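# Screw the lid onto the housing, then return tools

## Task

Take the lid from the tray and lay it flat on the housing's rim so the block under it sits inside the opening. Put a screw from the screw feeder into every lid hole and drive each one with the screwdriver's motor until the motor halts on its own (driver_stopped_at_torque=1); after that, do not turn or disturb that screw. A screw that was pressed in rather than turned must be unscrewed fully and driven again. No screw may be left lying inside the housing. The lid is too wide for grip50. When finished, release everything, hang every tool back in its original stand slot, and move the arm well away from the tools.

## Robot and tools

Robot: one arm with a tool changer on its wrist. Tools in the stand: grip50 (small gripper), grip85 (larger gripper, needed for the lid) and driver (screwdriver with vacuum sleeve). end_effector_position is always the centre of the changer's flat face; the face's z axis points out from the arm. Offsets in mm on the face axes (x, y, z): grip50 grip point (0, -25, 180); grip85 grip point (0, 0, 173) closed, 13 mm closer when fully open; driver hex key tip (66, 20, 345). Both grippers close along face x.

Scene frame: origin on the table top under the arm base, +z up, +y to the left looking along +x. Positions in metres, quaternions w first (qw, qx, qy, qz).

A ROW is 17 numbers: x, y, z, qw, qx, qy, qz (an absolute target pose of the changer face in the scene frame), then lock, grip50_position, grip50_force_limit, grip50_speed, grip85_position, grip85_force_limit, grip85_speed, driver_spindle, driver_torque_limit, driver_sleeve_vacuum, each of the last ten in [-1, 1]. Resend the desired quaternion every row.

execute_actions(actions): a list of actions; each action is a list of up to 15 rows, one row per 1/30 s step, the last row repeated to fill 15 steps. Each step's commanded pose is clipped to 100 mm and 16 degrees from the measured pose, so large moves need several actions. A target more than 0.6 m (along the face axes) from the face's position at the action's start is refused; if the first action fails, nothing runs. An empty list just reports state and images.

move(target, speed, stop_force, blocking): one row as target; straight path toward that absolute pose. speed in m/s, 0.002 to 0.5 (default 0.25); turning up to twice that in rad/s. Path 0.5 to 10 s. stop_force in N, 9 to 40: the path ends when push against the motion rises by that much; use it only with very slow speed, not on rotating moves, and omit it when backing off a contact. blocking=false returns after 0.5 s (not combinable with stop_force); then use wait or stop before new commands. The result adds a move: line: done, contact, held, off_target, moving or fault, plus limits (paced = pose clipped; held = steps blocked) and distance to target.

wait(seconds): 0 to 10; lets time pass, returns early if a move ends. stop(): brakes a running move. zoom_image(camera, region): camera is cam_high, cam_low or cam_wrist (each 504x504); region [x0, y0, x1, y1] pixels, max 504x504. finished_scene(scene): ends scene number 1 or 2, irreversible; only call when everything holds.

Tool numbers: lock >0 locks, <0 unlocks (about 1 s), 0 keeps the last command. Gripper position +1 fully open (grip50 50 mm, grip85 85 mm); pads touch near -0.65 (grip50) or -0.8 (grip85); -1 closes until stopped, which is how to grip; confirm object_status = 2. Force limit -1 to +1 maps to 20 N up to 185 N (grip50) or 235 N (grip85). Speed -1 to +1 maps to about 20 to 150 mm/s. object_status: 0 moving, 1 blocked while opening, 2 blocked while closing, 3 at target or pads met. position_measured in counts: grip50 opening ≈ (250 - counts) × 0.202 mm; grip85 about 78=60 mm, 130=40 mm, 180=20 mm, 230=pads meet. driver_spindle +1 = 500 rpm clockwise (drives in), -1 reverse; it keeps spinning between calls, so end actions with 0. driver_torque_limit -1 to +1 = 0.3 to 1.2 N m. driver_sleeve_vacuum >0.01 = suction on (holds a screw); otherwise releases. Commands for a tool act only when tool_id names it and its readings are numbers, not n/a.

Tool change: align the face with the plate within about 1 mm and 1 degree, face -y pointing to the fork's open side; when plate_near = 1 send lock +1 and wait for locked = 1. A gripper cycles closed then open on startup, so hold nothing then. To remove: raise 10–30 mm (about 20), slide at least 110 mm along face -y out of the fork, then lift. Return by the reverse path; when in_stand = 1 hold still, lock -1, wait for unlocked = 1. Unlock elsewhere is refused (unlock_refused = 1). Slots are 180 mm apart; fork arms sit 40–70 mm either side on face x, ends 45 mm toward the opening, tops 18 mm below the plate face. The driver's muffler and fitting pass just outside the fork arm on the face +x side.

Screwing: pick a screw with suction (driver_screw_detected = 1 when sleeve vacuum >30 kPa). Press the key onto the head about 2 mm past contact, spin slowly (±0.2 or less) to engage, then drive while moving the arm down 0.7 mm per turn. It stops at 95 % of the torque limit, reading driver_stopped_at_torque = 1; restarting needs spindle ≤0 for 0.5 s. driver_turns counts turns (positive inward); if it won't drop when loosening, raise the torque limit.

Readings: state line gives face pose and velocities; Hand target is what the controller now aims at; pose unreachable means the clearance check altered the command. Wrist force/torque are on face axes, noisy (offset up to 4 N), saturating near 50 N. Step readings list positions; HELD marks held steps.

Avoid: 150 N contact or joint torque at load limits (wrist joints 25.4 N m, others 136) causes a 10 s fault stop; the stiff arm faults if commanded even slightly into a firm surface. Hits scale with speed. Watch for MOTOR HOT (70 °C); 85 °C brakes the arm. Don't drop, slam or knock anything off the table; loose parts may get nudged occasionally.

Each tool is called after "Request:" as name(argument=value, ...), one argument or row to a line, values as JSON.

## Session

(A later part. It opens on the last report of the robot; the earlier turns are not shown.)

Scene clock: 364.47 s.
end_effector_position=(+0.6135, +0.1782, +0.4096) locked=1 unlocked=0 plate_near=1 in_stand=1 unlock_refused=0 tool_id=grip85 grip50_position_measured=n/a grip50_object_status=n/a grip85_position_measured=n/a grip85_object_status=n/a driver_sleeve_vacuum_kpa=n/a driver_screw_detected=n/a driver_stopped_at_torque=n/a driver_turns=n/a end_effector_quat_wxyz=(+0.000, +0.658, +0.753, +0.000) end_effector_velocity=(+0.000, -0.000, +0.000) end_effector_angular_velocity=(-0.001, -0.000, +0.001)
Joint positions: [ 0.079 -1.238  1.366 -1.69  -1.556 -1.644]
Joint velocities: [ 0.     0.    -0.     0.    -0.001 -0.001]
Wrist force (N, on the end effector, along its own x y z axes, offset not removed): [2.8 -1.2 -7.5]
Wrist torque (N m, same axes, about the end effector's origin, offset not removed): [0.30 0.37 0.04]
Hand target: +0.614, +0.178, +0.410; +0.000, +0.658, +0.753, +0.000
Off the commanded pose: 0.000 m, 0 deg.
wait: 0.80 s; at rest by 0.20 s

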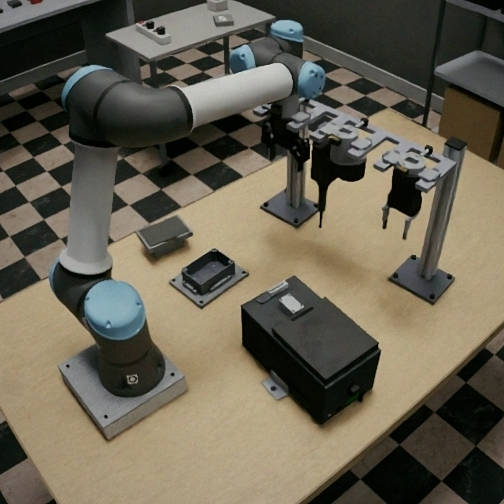

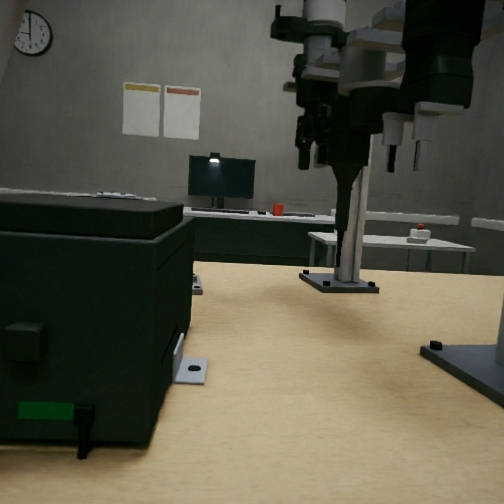

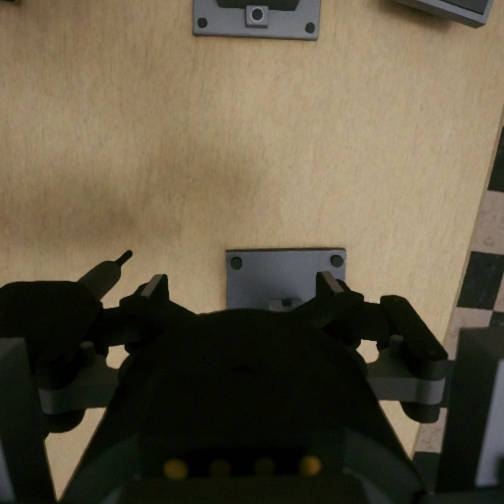

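Request:
move(
  target=[0.6135, 0.1782, 0.4296, 0, 0.6584, 0.7527, 0, 0, 0, 0, 0, 1, 0, 0, 0, 0, -1],
  speed=0.04,
)

Request:
move(
  target=[0.4946, 0.1622, 0.4296, 0, 0.6584, 0.7527, 0, 0, 0, 0, 0, 1, 0, 0, 0, 0, -1],
  speed=0.08,
)

Request:
wait(
  seconds=0.3,
)

Scene clock: 376.80 s.
end_effector_position=(+0.6135, +0.1782, +0.4295) locked=1 unlocked=0 plate_near=1 in_stand=0 unlock_refused=0 tool_id=grip85 grip50_position_measured=n/a grip50_object_status=n/a grip85_position_measured=3 grip85_object_status=3 driver_sleeve_vacuum_kpa=n/a driver_screw_detected=n/a driver_stopped_at_torque=n/a driver_turns=n/a end_effector_quat_wxyz=(-0.000, +0.658, +0.753, +0.000) end_effector_velocity=(+0.000, -0.000, +0.001) end_effector_angular_velocity=(-0.000, +0.001, +0.000)
Joint positions: [ 0.079 -1.243  1.321 -1.641 -1.556 -1.644]
Joint velocities: [-0.    -0.    -0.003  0.004 -0.    -0.001]
Wrist force (N, on the end effector, along its own x y z axes, offset not removed): [0.4 -2.5 -2.8]
Wrist torque (N m, same axes, about the end effector's origin, offset not removed): [0.07 -0.04 -0.02]
Hand target: +0.614, +0.178, +0.430; +0.000, +0.658, +0.753, +0.000
Off the commanded pose: 0.000 m, 0 deg.
move: done

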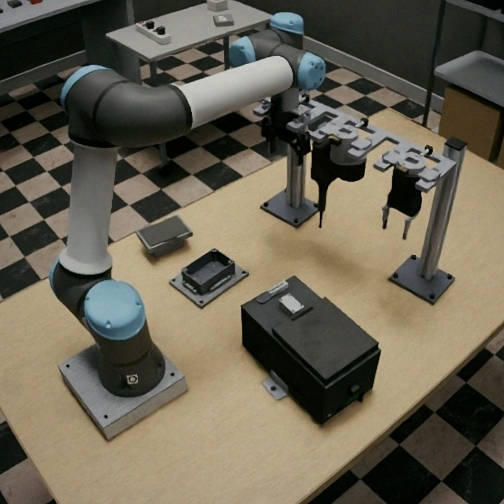

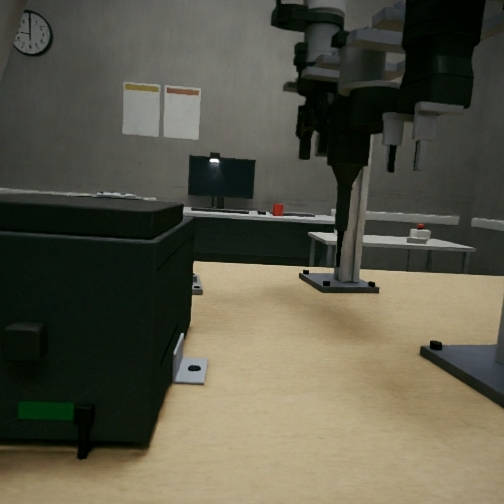

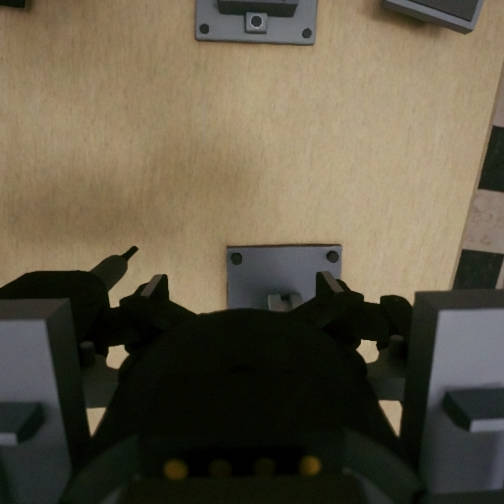

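Scene clock: 378.73 s.
end_effector_position=(+0.4947, +0.1621, +0.4298) locked=1 unlocked=0 plate_near=1 in_stand=0 unlock_refused=0 tool_id=grip85 grip50_position_measured=n/a grip50_object_status=n/a grip85_position_measured=3 grip85_object_status=3 driver_sleeve_vacuum_kpa=n/a driver_screw_detected=n/a driver_stopped_at_torque=n/a driver_turns=n/a end_effector_quat_wxyz=(+0.000, +0.658, +0.753, -0.000) end_effector_velocity=(-0.001, -0.001, +0.000) end_effector_angular_velocity=(+0.001, +0.000, -0.001)
Joint positions: [ 0.061 -1.53   1.662 -1.695 -1.556 -1.662]
Joint velocities: [-0.001 -0.003  0.003  0.     0.001  0.   ]
Wrist force (N, on the end effector, along its own x y z axes, offset not removed): [0.1 -0.5 3.8]
Wrist torque (N m, same axes, about the end effector's origin, offset not removed): [0.15 -0.06 0.10]
Hand target: +0.495, +0.162, +0.430; -0.000, +0.658, +0.753, +0.000
Off the commanded pose: 0.000 m, 0 deg.
move: done

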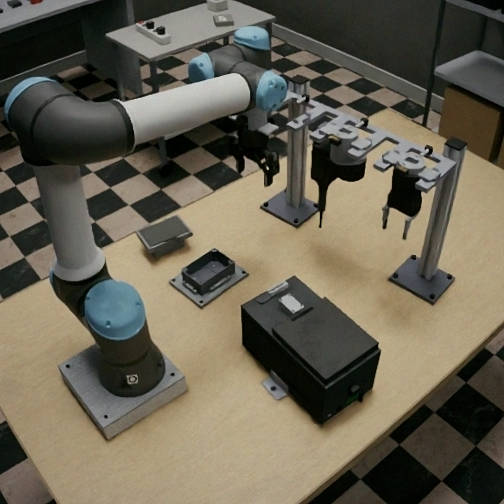

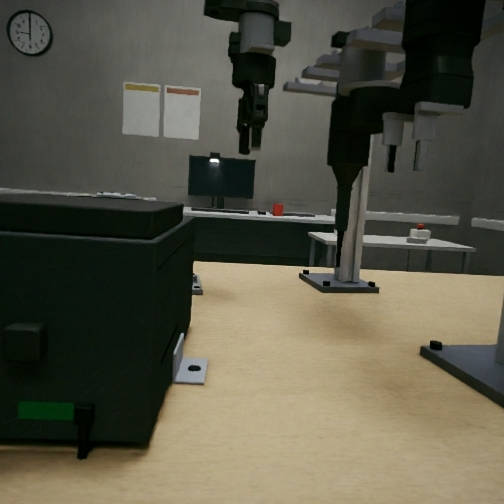

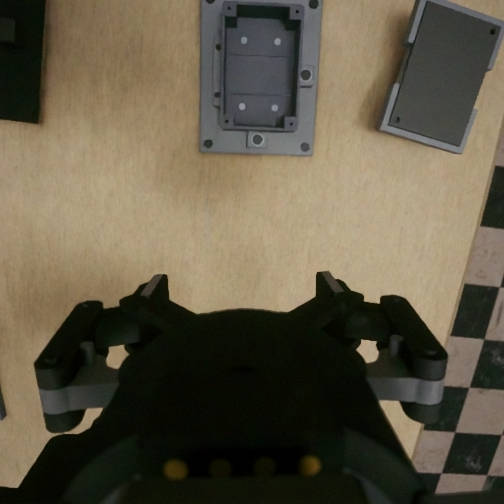

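Scene clock: 379.03 s.
end_effector_position=(+0.4946, +0.1620, +0.4298) locked=1 unlocked=0 plate_near=1 in_stand=0 unlock_refused=0 tool_id=grip85 grip50_position_measured=n/a grip50_object_status=n/a grip85_position_measured=3 grip85_object_status=3 driver_sleeve_vacuum_kpa=n/a driver_screw_detected=n/a driver_stopped_at_torque=n/a driver_turns=n/a end_effector_quat_wxyz=(+0.000, +0.658, +0.753, +0.000) end_effector_velocity=(-0.000, +0.000, -0.000) end_effector_angular_velocity=(+0.000, +0.001, +0.001)
Joint positions: [ 0.061 -1.53   1.663 -1.695 -1.556 -1.662]
Joint velocities: [ 0.     0.     0.     0.     0.    -0.001]
Wrist force (N, on the end effector, along its own x y z axes, offset not removed): [-0.8 -2.1 -0.4]
Wrist torque (N m, same axes, about the end effector's origin, offset not removed): [0.04 0.04 0.23]
Hand target: +0.495, +0.162, +0.430; -0.000, +0.658, +0.753, +0.000
Off the commanded pose: 0.000 m, 0 deg.
wait: 0.30 s; at rest by 0.17 s

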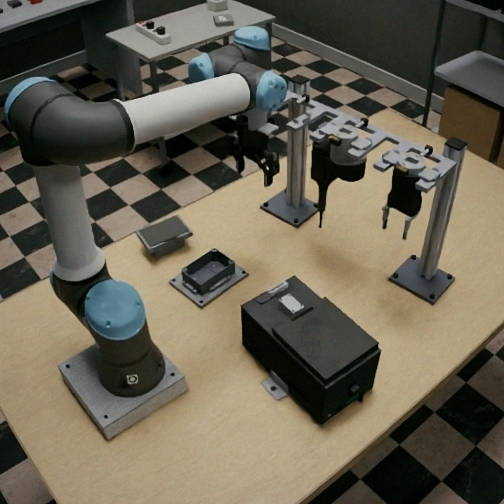

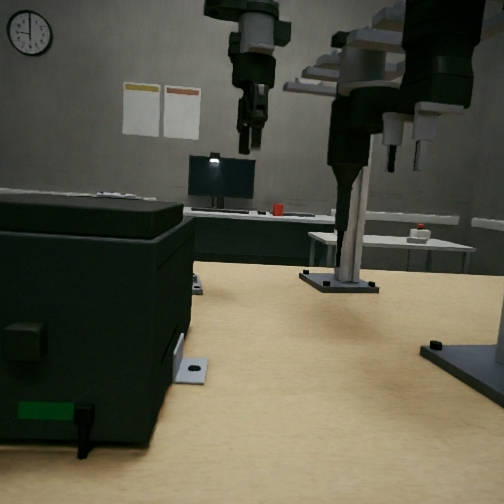

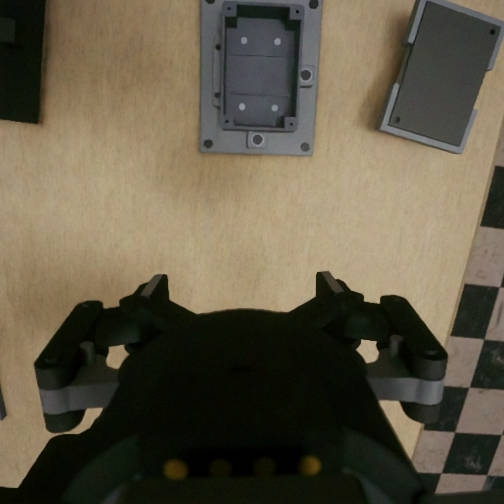

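Request:
zoom_image(
  camera="cam_wrist",
  region=[364, 0, 504, 165],
)

Request:
zoom_image(
  camera="cam_wrist",
  region=[190, 0, 330, 165],
)

Region (364, 0, 504, 165) of cam_wrist's 504x504 image, scaled by 3.055, with more detail than that image has; it fills the left 428 columns of this view, and the rest is white.

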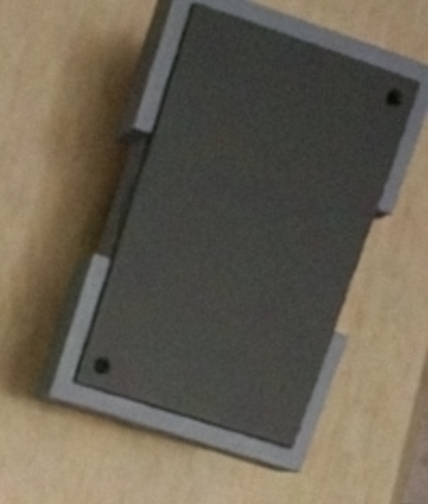

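Region (190, 0, 330, 165) of cam_wrist's 504x504 image, scaled by 3.055, with more detail than that image has; it fills the left 428 columns of this view, and the rest is white.

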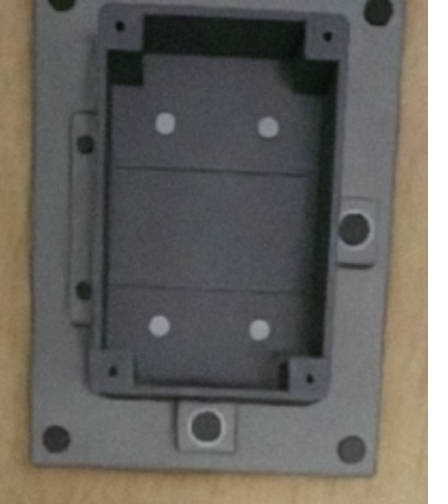

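Request:
move(
  target=[0.3149, 0.3455, 0.30, 0, 0.7521, 0.6590, 0, 0, 0, 0, 0, 0.79, -0.4, 0, 0, 0, -1],
  speed=0.25,
)

Request:
wait(
  seconds=0.3,
)

Scene clock: 457.07 s.
end_effector_position=(+0.3144, +0.3450, +0.3002) locked=1 unlocked=0 plate_near=1 in_stand=0 unlock_refused=0 tool_id=grip85 grip50_position_measured=n/a grip50_object_status=n/a grip85_position_measured=30 grip85_object_status=3 driver_sleeve_vacuum_kpa=n/a driver_screw_detected=n/a driver_stopped_at_torque=n/a driver_turns=n/a end_effector_quat_wxyz=(+0.000, +0.752, +0.659, -0.001) end_effector_velocity=(-0.001, +0.001, -0.001) end_effector_angular_velocity=(+0.001, +0.000, -0.004)
Joint positions: [ 0.546 -1.579  2.05  -2.04  -1.555 -0.912]
Joint velocities: [ 0.003  0.002  0.001 -0.003  0.001  0.007]
Wrist force (N, on the end effector, along its own x y z axes, offset not removed): [1.9 -4.5 2.7]
Wrist torque (N m, same axes, about the end effector's origin, offset not removed): [-0.18 -0.22 0.09]
Hand target: +0.314, +0.345, +0.300; +0.000, +0.752, +0.659, -0.001
Off the commanded pose: 0.001 m, 0 deg.
move: done

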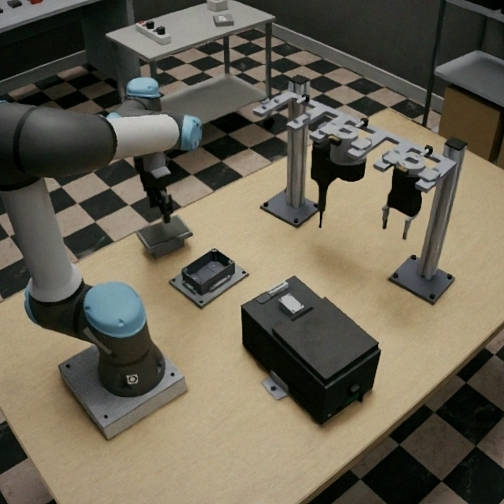

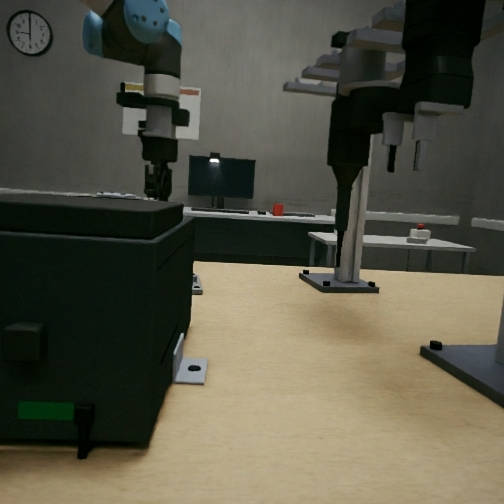

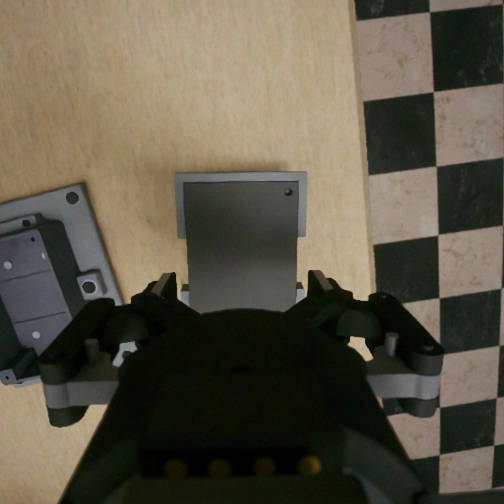

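Scene clock: 457.37 s.
end_effector_position=(+0.3143, +0.3451, +0.3001) locked=1 unlocked=0 plate_near=1 in_stand=0 unlock_refused=0 tool_id=grip85 grip50_position_measured=n/a grip50_object_status=n/a grip85_position_measured=30 grip85_object_status=3 driver_sleeve_vacuum_kpa=n/a driver_screw_detected=n/a driver_stopped_at_torque=n/a driver_turns=n/a end_effector_quat_wxyz=(+0.000, +0.752, +0.659, -0.001) end_effector_velocity=(+0.001, -0.000, +0.000) end_effector_angular_velocity=(-0.000, -0.001, -0.002)
Joint positions: [ 0.546 -1.578  2.05  -2.041 -1.555 -0.911]
Joint velocities: [-0.001  0.    -0.    -0.    -0.001  0.001]
Wrist force (N, on the end effector, along its own x y z axes, offset not removed): [4.1 -2.5 -0.9]
Wrist torque (N m, same axes, about the end effector's origin, offset not removed): [-0.05 -0.31 -0.07]
Hand target: +0.314, +0.345, +0.300; +0.000, +0.752, +0.659, -0.001
Off the commanded pose: 0.001 m, 0 deg.
wait: 0.30 s; at rest by 0.17 s

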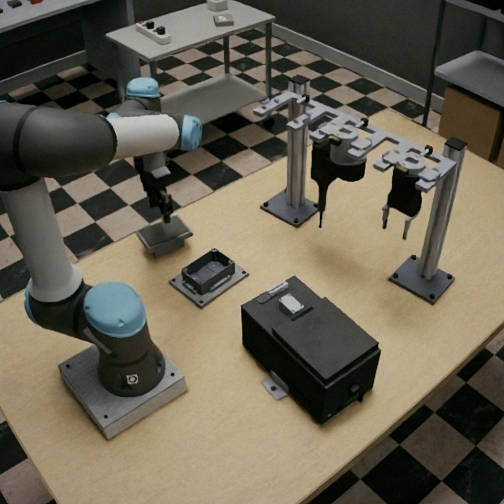

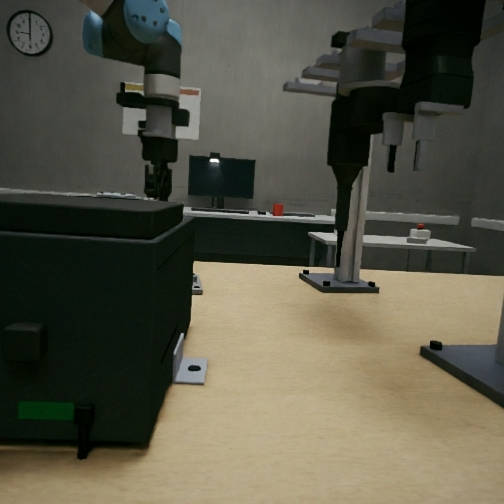

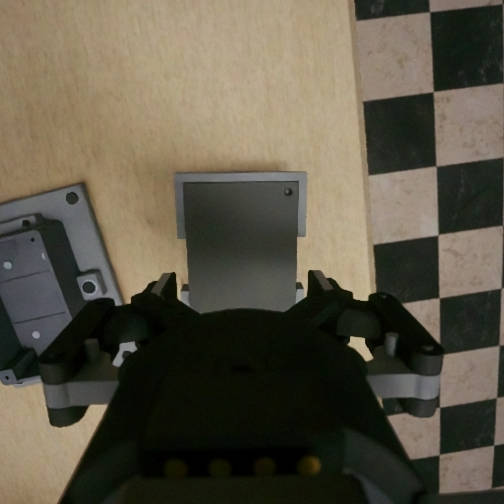

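Request:
zoom_image(
  camera="cam_wrist",
  region=[155, 160, 335, 320],
)

Region (155, 160, 335, 320) of cam_wrist's 504x504 image, scaled by 2.800, with more detail than that image has.

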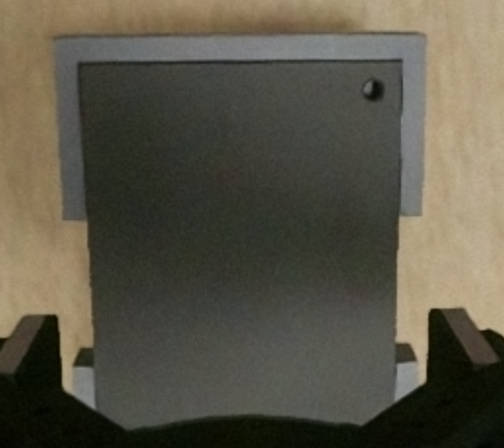

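Request:
move(
  target=[0.3154, 0.3451, 0.2480, 0, 0.7530, 0.6580, 0, 0, 0, 0, 0, 0.79, -0.4, 0, 0, 0, -1],
  speed=0.08,
)

Request:
move(
  target=[0.3154, 0.3451, 0.2400, 0, 0.7530, 0.6580, 0, 0, 0, 0, 0, 0.79, -0.4, 0, 0, 0, -1],
  speed=0.004,
  stop_force=9,
)

Scene clock: 479.23 s.
end_effector_position=(+0.3153, +0.3450, +0.2482) locked=1 unlocked=0 plate_near=1 in_stand=0 unlock_refused=0 tool_id=grip85 grip50_position_measured=n/a grip50_object_status=n/a grip85_position_measured=30 grip85_object_status=3 driver_sleeve_vacuum_kpa=n/a driver_screw_detected=n/a driver_stopped_at_torque=n/a driver_turns=n/a end_effector_quat_wxyz=(-0.000, +0.753, +0.658, -0.000) end_effector_velocity=(+0.000, +0.000, -0.002) end_effector_angular_velocity=(+0.000, -0.001, +0.001)
Joint positions: [ 0.546 -1.504  2.128 -2.194 -1.554 -0.908]
Joint velocities: [ 0.     0.004  0.002 -0.007 -0.001 -0.001]
Wrist force (N, on the end effector, along its own x y z axes, offset not removed): [2.6 -1.3 2.2]
Wrist torque (N m, same axes, about the end effector's origin, offset not removed): [0.08 -0.11 0.05]
Hand target: +0.315, +0.345, +0.248; -0.000, +0.753, +0.658, -0.000
Off the commanded pose: 0.000 m, 0 deg.
move: done

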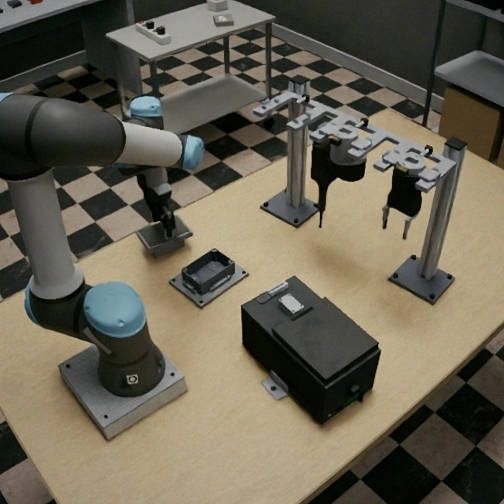

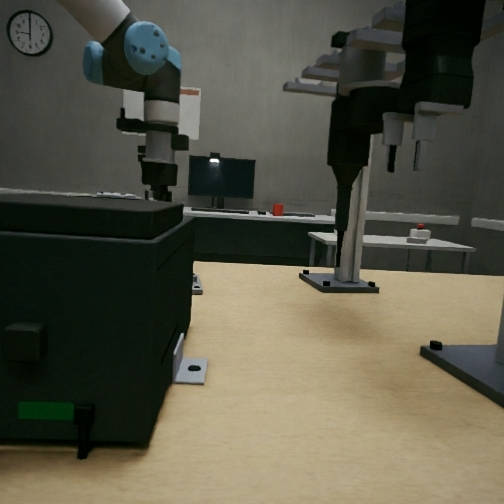

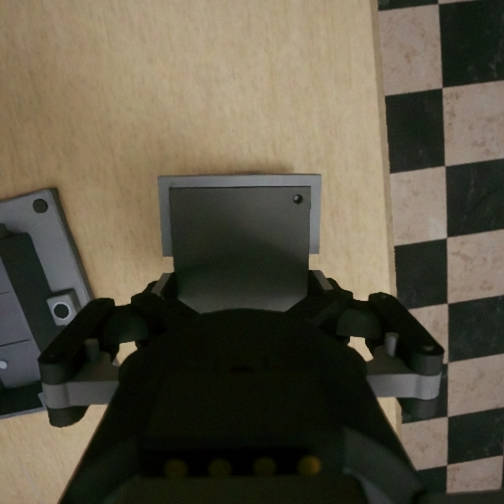

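Scene clock: 480.83 s.
end_effector_position=(+0.3154, +0.3451, +0.2432) locked=1 unlocked=0 plate_near=1 in_stand=0 unlock_refused=0 tool_id=grip85 grip50_position_measured=n/a grip50_object_status=n/a grip85_position_measured=30 grip85_object_status=3 driver_sleeve_vacuum_kpa=n/a driver_screw_detected=n/a driver_stopped_at_torque=n/a driver_turns=n/a end_effector_quat_wxyz=(+0.000, +0.753, +0.658, +0.000) end_effector_velocity=(-0.001, -0.001, -0.000) end_effector_angular_velocity=(-0.003, +0.003, -0.001)
Joint positions: [ 0.547 -1.495  2.134 -2.209 -1.554 -0.908]
Joint velocities: [-0.    -0.002  0.001  0.005 -0.001  0.001]
Wrist force (N, on the end effector, along its own x y z axes, offset not removed): [1.1 -1.6 -24.1]
Wrist torque (N m, same axes, about the end effector's origin, offset not removed): [-0.50 -0.38 0.12]
Hand target: +0.315, +0.345, +0.243; +0.000, +0.753, +0.658, +0.000
Off the commanded pose: 0.003 m, 0 deg.
move: contact

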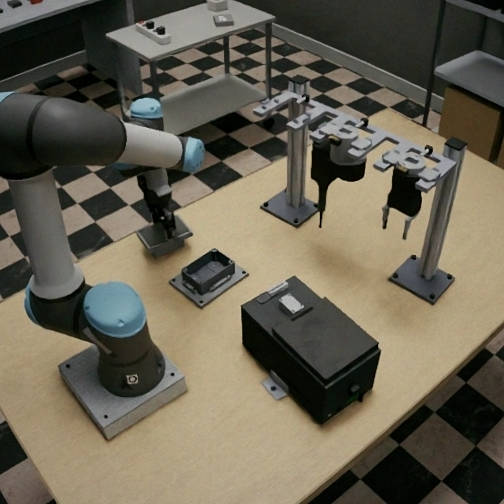

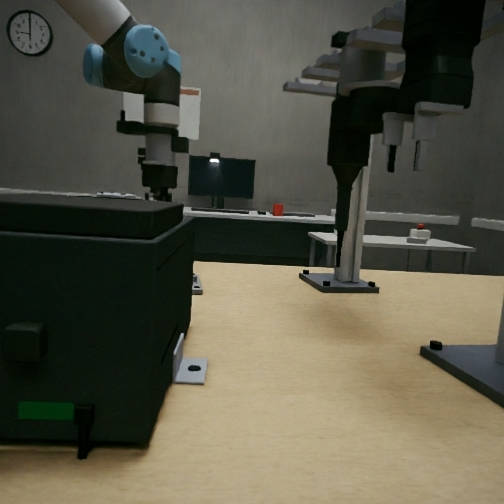

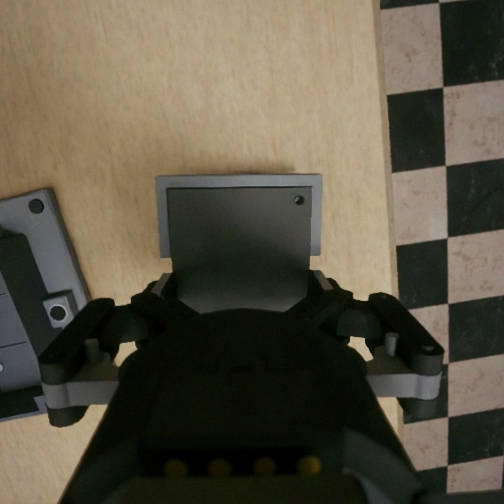

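Request:
execute_actions(
  actions=[],
)

Request:
zoom_image(
  camera="cam_high",
  region=[130, 205, 200, 265],
)

Request:
zoom_image(
  camera="cam_wrist",
  region=[145, 165, 335, 315],
)

Scene clock: 487.13 s.
end_effector_position=(+0.3153, +0.3451, +0.2434) locked=1 unlocked=0 plate_near=1 in_stand=0 unlock_refused=0 tool_id=grip85 grip50_position_measured=n/a grip50_object_status=n/a grip85_position_measured=30 grip85_object_status=3 driver_sleeve_vacuum_kpa=n/a driver_screw_detected=n/a driver_stopped_at_torque=n/a driver_turns=n/a end_effector_quat_wxyz=(+0.000, +0.753, +0.658, +0.000) end_effector_velocity=(+0.000, -0.000, +0.000) end_effector_angular_velocity=(+0.001, -0.000, -0.001)
Joint positions: [ 0.547 -1.495  2.134 -2.209 -1.554 -0.908]
Joint velocities: [-0.001 -0.     0.    -0.001  0.     0.001]
Wrist force (N, on the end effector, along its own x y z axes, offset not removed): [-1.0 1.8 -4.3]
Wrist torque (N m, same axes, about the end effector's origin, offset not removed): [-0.02 0.11 -0.19]
Hand target: +0.315, +0.345, +0.243; +0.000, +0.753, +0.658, +0.000
Off the commanded pose: 0.003 m, 0 deg.

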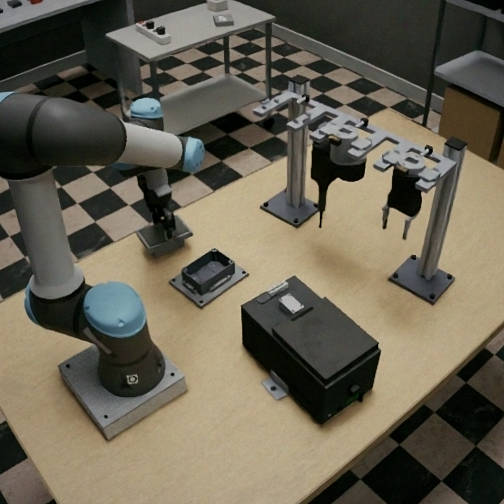

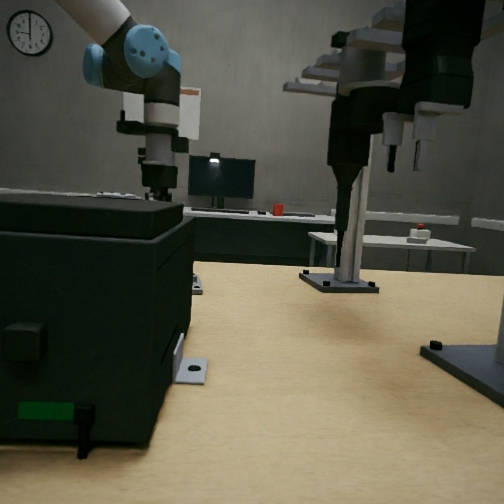

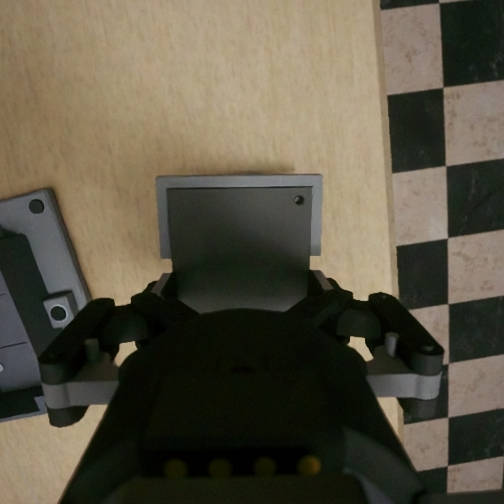

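Region (130, 205, 200, 265) of cam_high's 504x504 image, scaled by 7.200, with more detail than that image has; it fills the top 432 rows of this view, and the rest is white.

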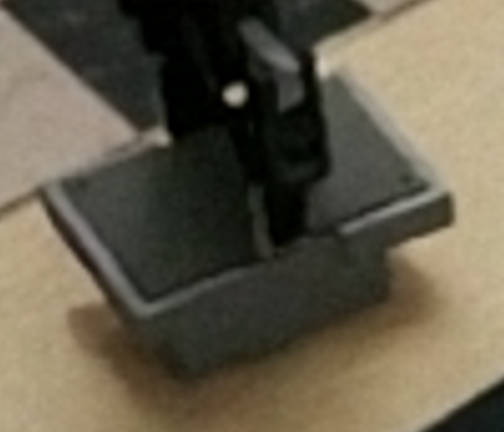

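Region (145, 165, 335, 315) of cam_wrist's 504x504 image, scaled by 2.653, with more detail than that image has; it fills the top 398 rows of this view, and the rest is white.

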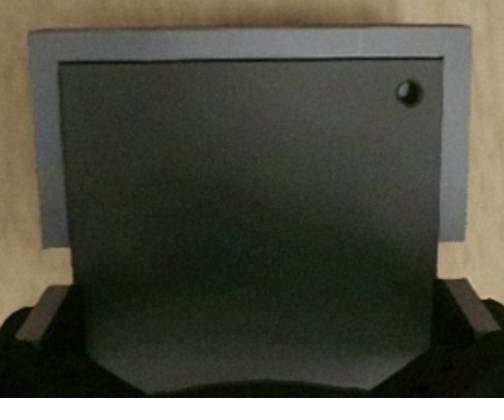

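Request:
execute_actions(
  actions=[
    [[0.3153, 0.3451, 0.2440, 0, 0.7530, 0.6580, 0, 0, 0, 0, 0, 0.79, -0.4, 0, 0, 0, -1],[0.3153, 0.3451, 0.2445, 0, 0.7530, 0.6580, 0, 0, 0, 0, 0, 0.79, -0.4, 0, 0, 0, -1],[0.3153, 0.3451, 0.2447, 0, 0.7530, 0.6580, 0, 0, 0, 0, 0, 0.79, -0.4, 0, 0, 0, -1],[0.3154, 0.3450, 0.2447, 0, 0.7530, 0.6580, 0, 0, 0, 0, 0, 0.79, -0.4, 0, 0, 0, -1],[0.3155, 0.3449, 0.2447, 0, 0.7530, 0.6580, 0, 0, 0, 0, 0, 0.79, -0.4, 0, 0, 0, -1],[0.3156, 0.3448, 0.2447, 0, 0.7530, 0.6580, 0, 0, 0, 0, 0, 0.79, -0.4, 0, 0, 0, -1],[0.3157, 0.3447, 0.2447, 0, 0.7530, 0.6580, 0, 0, 0, 0, 0, 1, -0.4, 0, 0, 0, -1],[0.3158, 0.3447, 0.2447, 0, 0.7530, 0.6580, 0, 0, 0, 0, 0, 1, -0.4, 0, 0, 0, -1]],
    [[0.3158, 0.3447, 0.2442, 0, 0.7530, 0.6580, 0, 0, 0, 0, 0, 1, -0.4, 0, 0, 0, -1],[0.3158, 0.3447, 0.2436, 0, 0.7530, 0.6580, 0, 0, 0, 0, 0, 1, -0.4, 0, 0, 0, -1],[0.3158, 0.3447, 0.2430, 0, 0.7530, 0.6580, 0, 0, 0, 0, 0, 1, -0.4, 0, 0, 0, -1],[0.3158, 0.3447, 0.2424, 0, 0.7530, 0.6580, 0, 0, 0, 0, 0, 1, -0.4, 0, 0, 0, -1],[0.3158, 0.3447, 0.2418, 0, 0.7530, 0.6580, 0, 0, 0, 0, 0, 1, -0.4, 0, 0, 0, -1],[0.3158, 0.3447, 0.2412, 0, 0.7530, 0.6580, 0, 0, 0, 0, 0, 1, -0.4, 0, 0, 0, -1],[0.3158, 0.3447, 0.2407, 0, 0.7530, 0.6580, 0, 0, 0, 0, 0, 1, -0.4, 0, 0, 0, -1],[0.3158, 0.3447, 0.2402, 0, 0.7530, 0.6580, 0, 0, 0, 0, 0, 1, -0.4, 0, 0, 0, -1]],
  ],
)

Scene clock: 523.87 s.
end_effector_position=(+0.3159, +0.3447, +0.2404) locked=1 unlocked=0 plate_near=1 in_stand=0 unlock_refused=0 tool_id=grip85 grip50_position_measured=n/a grip50_object_status=n/a grip85_position_measured=3 grip85_object_status=3 driver_sleeve_vacuum_kpa=n/a driver_screw_detected=n/a driver_stopped_at_torque=n/a driver_turns=n/a end_effector_quat_wxyz=(+0.000, +0.753, +0.658, +0.000) end_effector_velocity=(+0.000, -0.001, -0.002) end_effector_angular_velocity=(-0.000, +0.001, -0.002)
Joint positions: [ 0.545 -1.49   2.138 -2.218 -1.554 -0.909]
Joint velocities: [-0.001  0.003  0.004 -0.006 -0.     0.001]
Wrist force (N, on the end effector, along its own x y z axes, offset not removed): [3.0 -5.9 2.4]
Wrist torque (N m, same axes, about the end effector's origin, offset not removed): [-0.21 -0.17 -0.03]
Hand target: +0.316, +0.345, +0.240; -0.000, +0.753, +0.658, -0.000
Off the commanded pose: 0.000 m, 0 deg.
Step readings (end_effector_position; steps 1 to 15: 1st action; 16 to 30: 2nd action):
0: (+0.3153, +0.3451, +0.2434)
1: (+0.3153, +0.3451, +0.2435)
2: (+0.3154, +0.3451, +0.2436)
4: (+0.3154, +0.3451, +0.2440)
8: (+0.3155, +0.3449, +0.2445)
15: (+0.3158, +0.3447, +0.2447)
16: (+0.3158, +0.3447, +0.2447)
17: (+0.3158, +0.3447, +0.2447)
19: (+0.3159, +0.3448, +0.2444)
23: (+0.3159, +0.3448, +0.2424)
30: end_effector_position above

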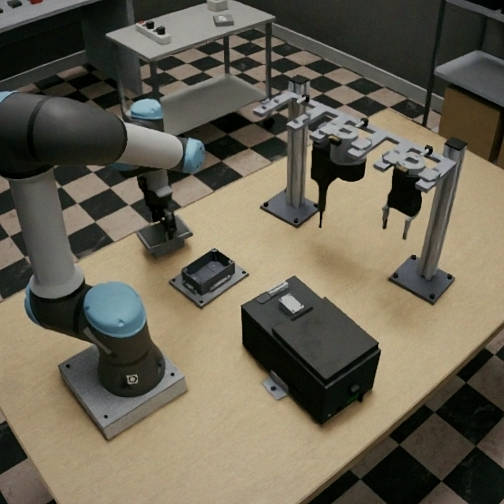

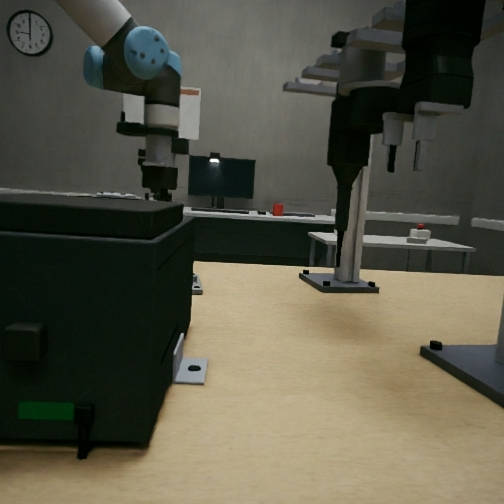

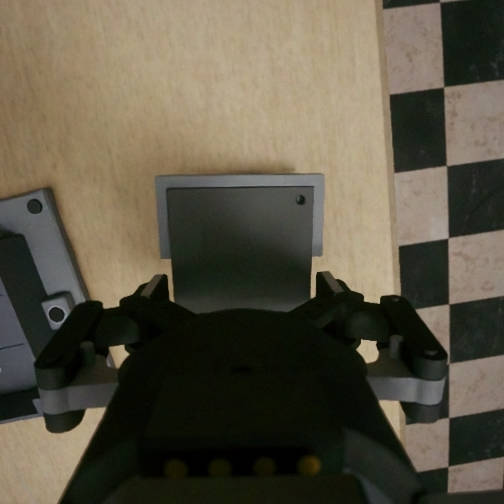

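Request:
execute_actions(
  actions=[
    [[0.3158, 0.3447, 0.2402, 0, 0.7530, 0.6580, 0, 0, 0, 0, 0, -1, -0.4, -0.6, 0, 0, -1]],
  ],
)

Request:
move(
  target=[0.3158, 0.3447, 0.2750, 0, 0.7530, 0.6580, 0, 0, 0, 0, 0, -1, -0.4, -0.6, 0, 0, -1],
  speed=0.04,
)

Scene clock: 529.03 s.
end_effector_position=(+0.3158, +0.3447, +0.2402) locked=1 unlocked=0 plate_near=1 in_stand=0 unlock_refused=0 tool_id=grip85 grip50_position_measured=n/a grip50_object_status=n/a grip85_position_measured=26 grip85_object_status=2 driver_sleeve_vacuum_kpa=n/a driver_screw_detected=n/a driver_stopped_at_torque=n/a driver_turns=n/a end_effector_quat_wxyz=(+0.000, +0.753, +0.658, +0.000) end_effector_velocity=(+0.000, -0.000, +0.000) end_effector_angular_velocity=(+0.000, -0.001, -0.000)
Joint positions: [ 0.546 -1.49   2.138 -2.219 -1.554 -0.909]
Joint velocities: [-0.    -0.    -0.    -0.001 -0.    -0.   ]
Wrist force (N, on the end effector, along its own x y z axes, offset not removed): [-3.7 -12.3 -50.0]
Wrist torque (N m, same axes, about the end effector's origin, offset not removed): [1.08 -1.46 0.27]
Hand target: +0.316, +0.345, +0.240; +0.000, +0.753, +0.658, +0.000
Off the commanded pose: 0.000 m, 0 deg.
Step readings (end_effector_position):
0: (+0.3158, +0.3447, +0.2402)
1: (+0.3158, +0.3447, +0.2402)
2: (+0.3158, +0.3447, +0.2402)
4: (+0.3158, +0.3447, +0.2402)
8: (+0.3158, +0.3447, +0.2402)
15: end_effector_position above

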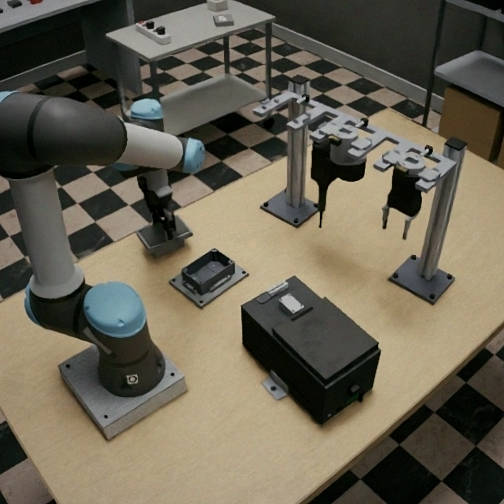

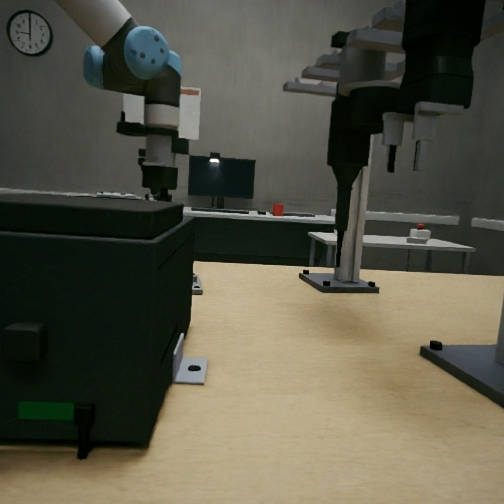

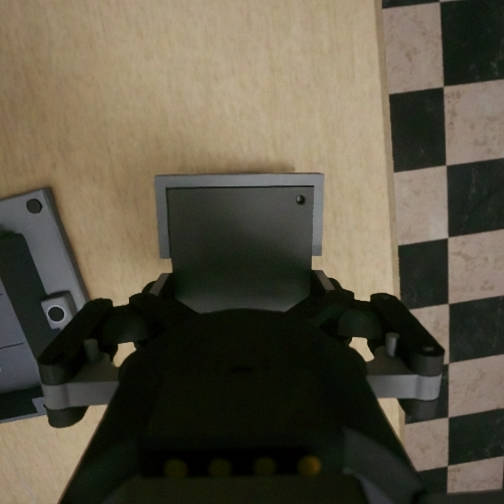

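Scene clock: 530.27 s.
end_effector_position=(+0.3159, +0.3447, +0.2748) locked=1 unlocked=0 plate_near=1 in_stand=0 unlock_refused=0 tool_id=grip85 grip50_position_measured=n/a grip50_object_status=n/a grip85_position_measured=27 grip85_object_status=2 driver_sleeve_vacuum_kpa=n/a driver_screw_detected=n/a driver_stopped_at_torque=n/a driver_turns=n/a end_effector_quat_wxyz=(-0.000, +0.753, +0.658, +0.000) end_effector_velocity=(-0.000, +0.000, +0.001) end_effector_angular_velocity=(-0.001, +0.000, +0.001)
Joint positions: [ 0.544 -1.544  2.089 -2.115 -1.554 -0.911]
Joint velocities: [ 0.001 -0.002 -0.002  0.004 -0.001 -0.   ]
Wrist force (N, on the end effector, along its own x y z axes, offset not removed): [6.0 -3.5 5.6]
Wrist torque (N m, same axes, about the end effector's origin, offset not removed): [-0.16 -0.25 -0.03]
Hand target: +0.316, +0.345, +0.275; -0.000, +0.753, +0.658, +0.000
Off the commanded pose: 0.000 m, 0 deg.
move: done

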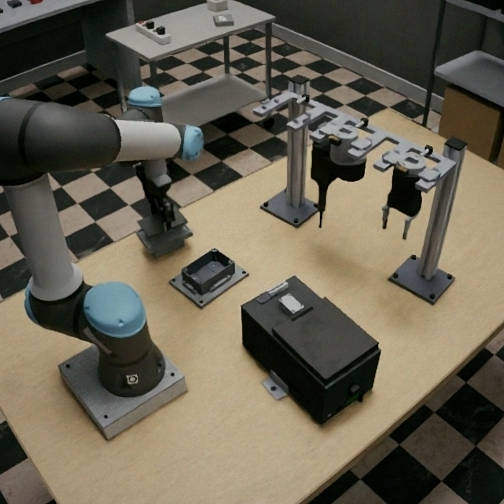

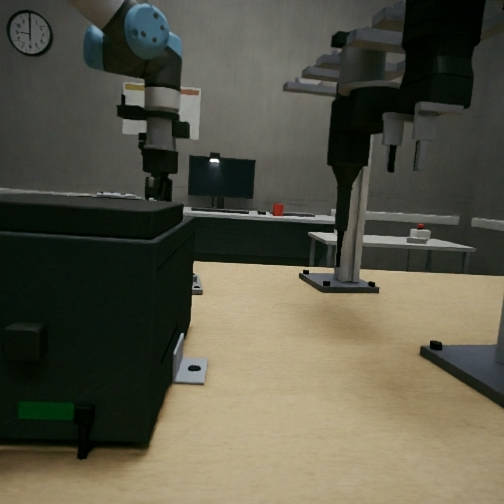

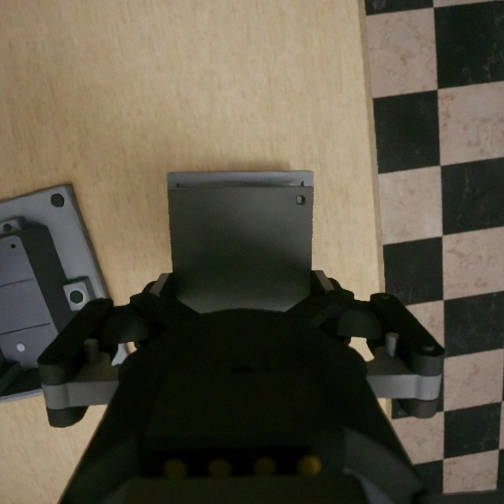

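Request:
zoom_image(
  camera="cam_high",
  region=[125, 195, 205, 265],
)

Request:
zoom_image(
  camera="cam_wrist",
  region=[145, 165, 335, 315],
)

Region (125, 195, 205, 265) of cam_high's 504x504 image, scaled by 6.300, with more detail than that image has; it fills the top 441 rows of this view, and the rest is white.

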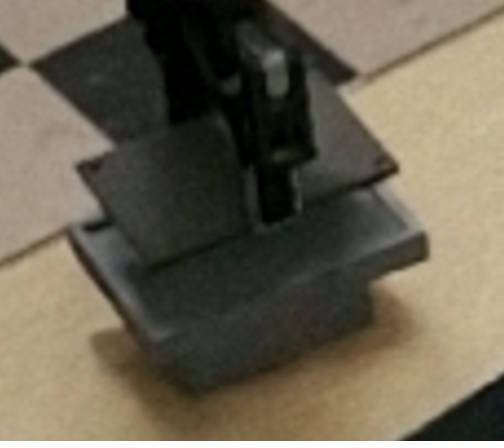

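Region (145, 165, 335, 315) of cam_wrist's 504x504 image, scaled by 2.653, with more detail than that image has; it fills the top 398 rows of this view, and the rest is white.

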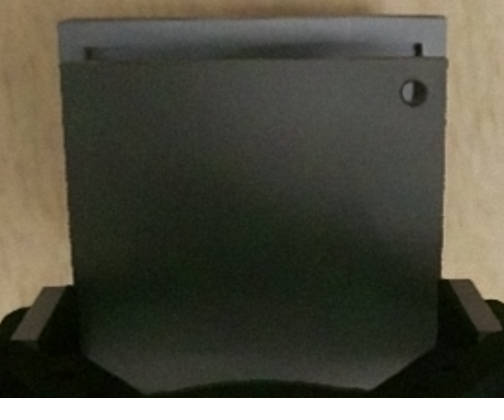

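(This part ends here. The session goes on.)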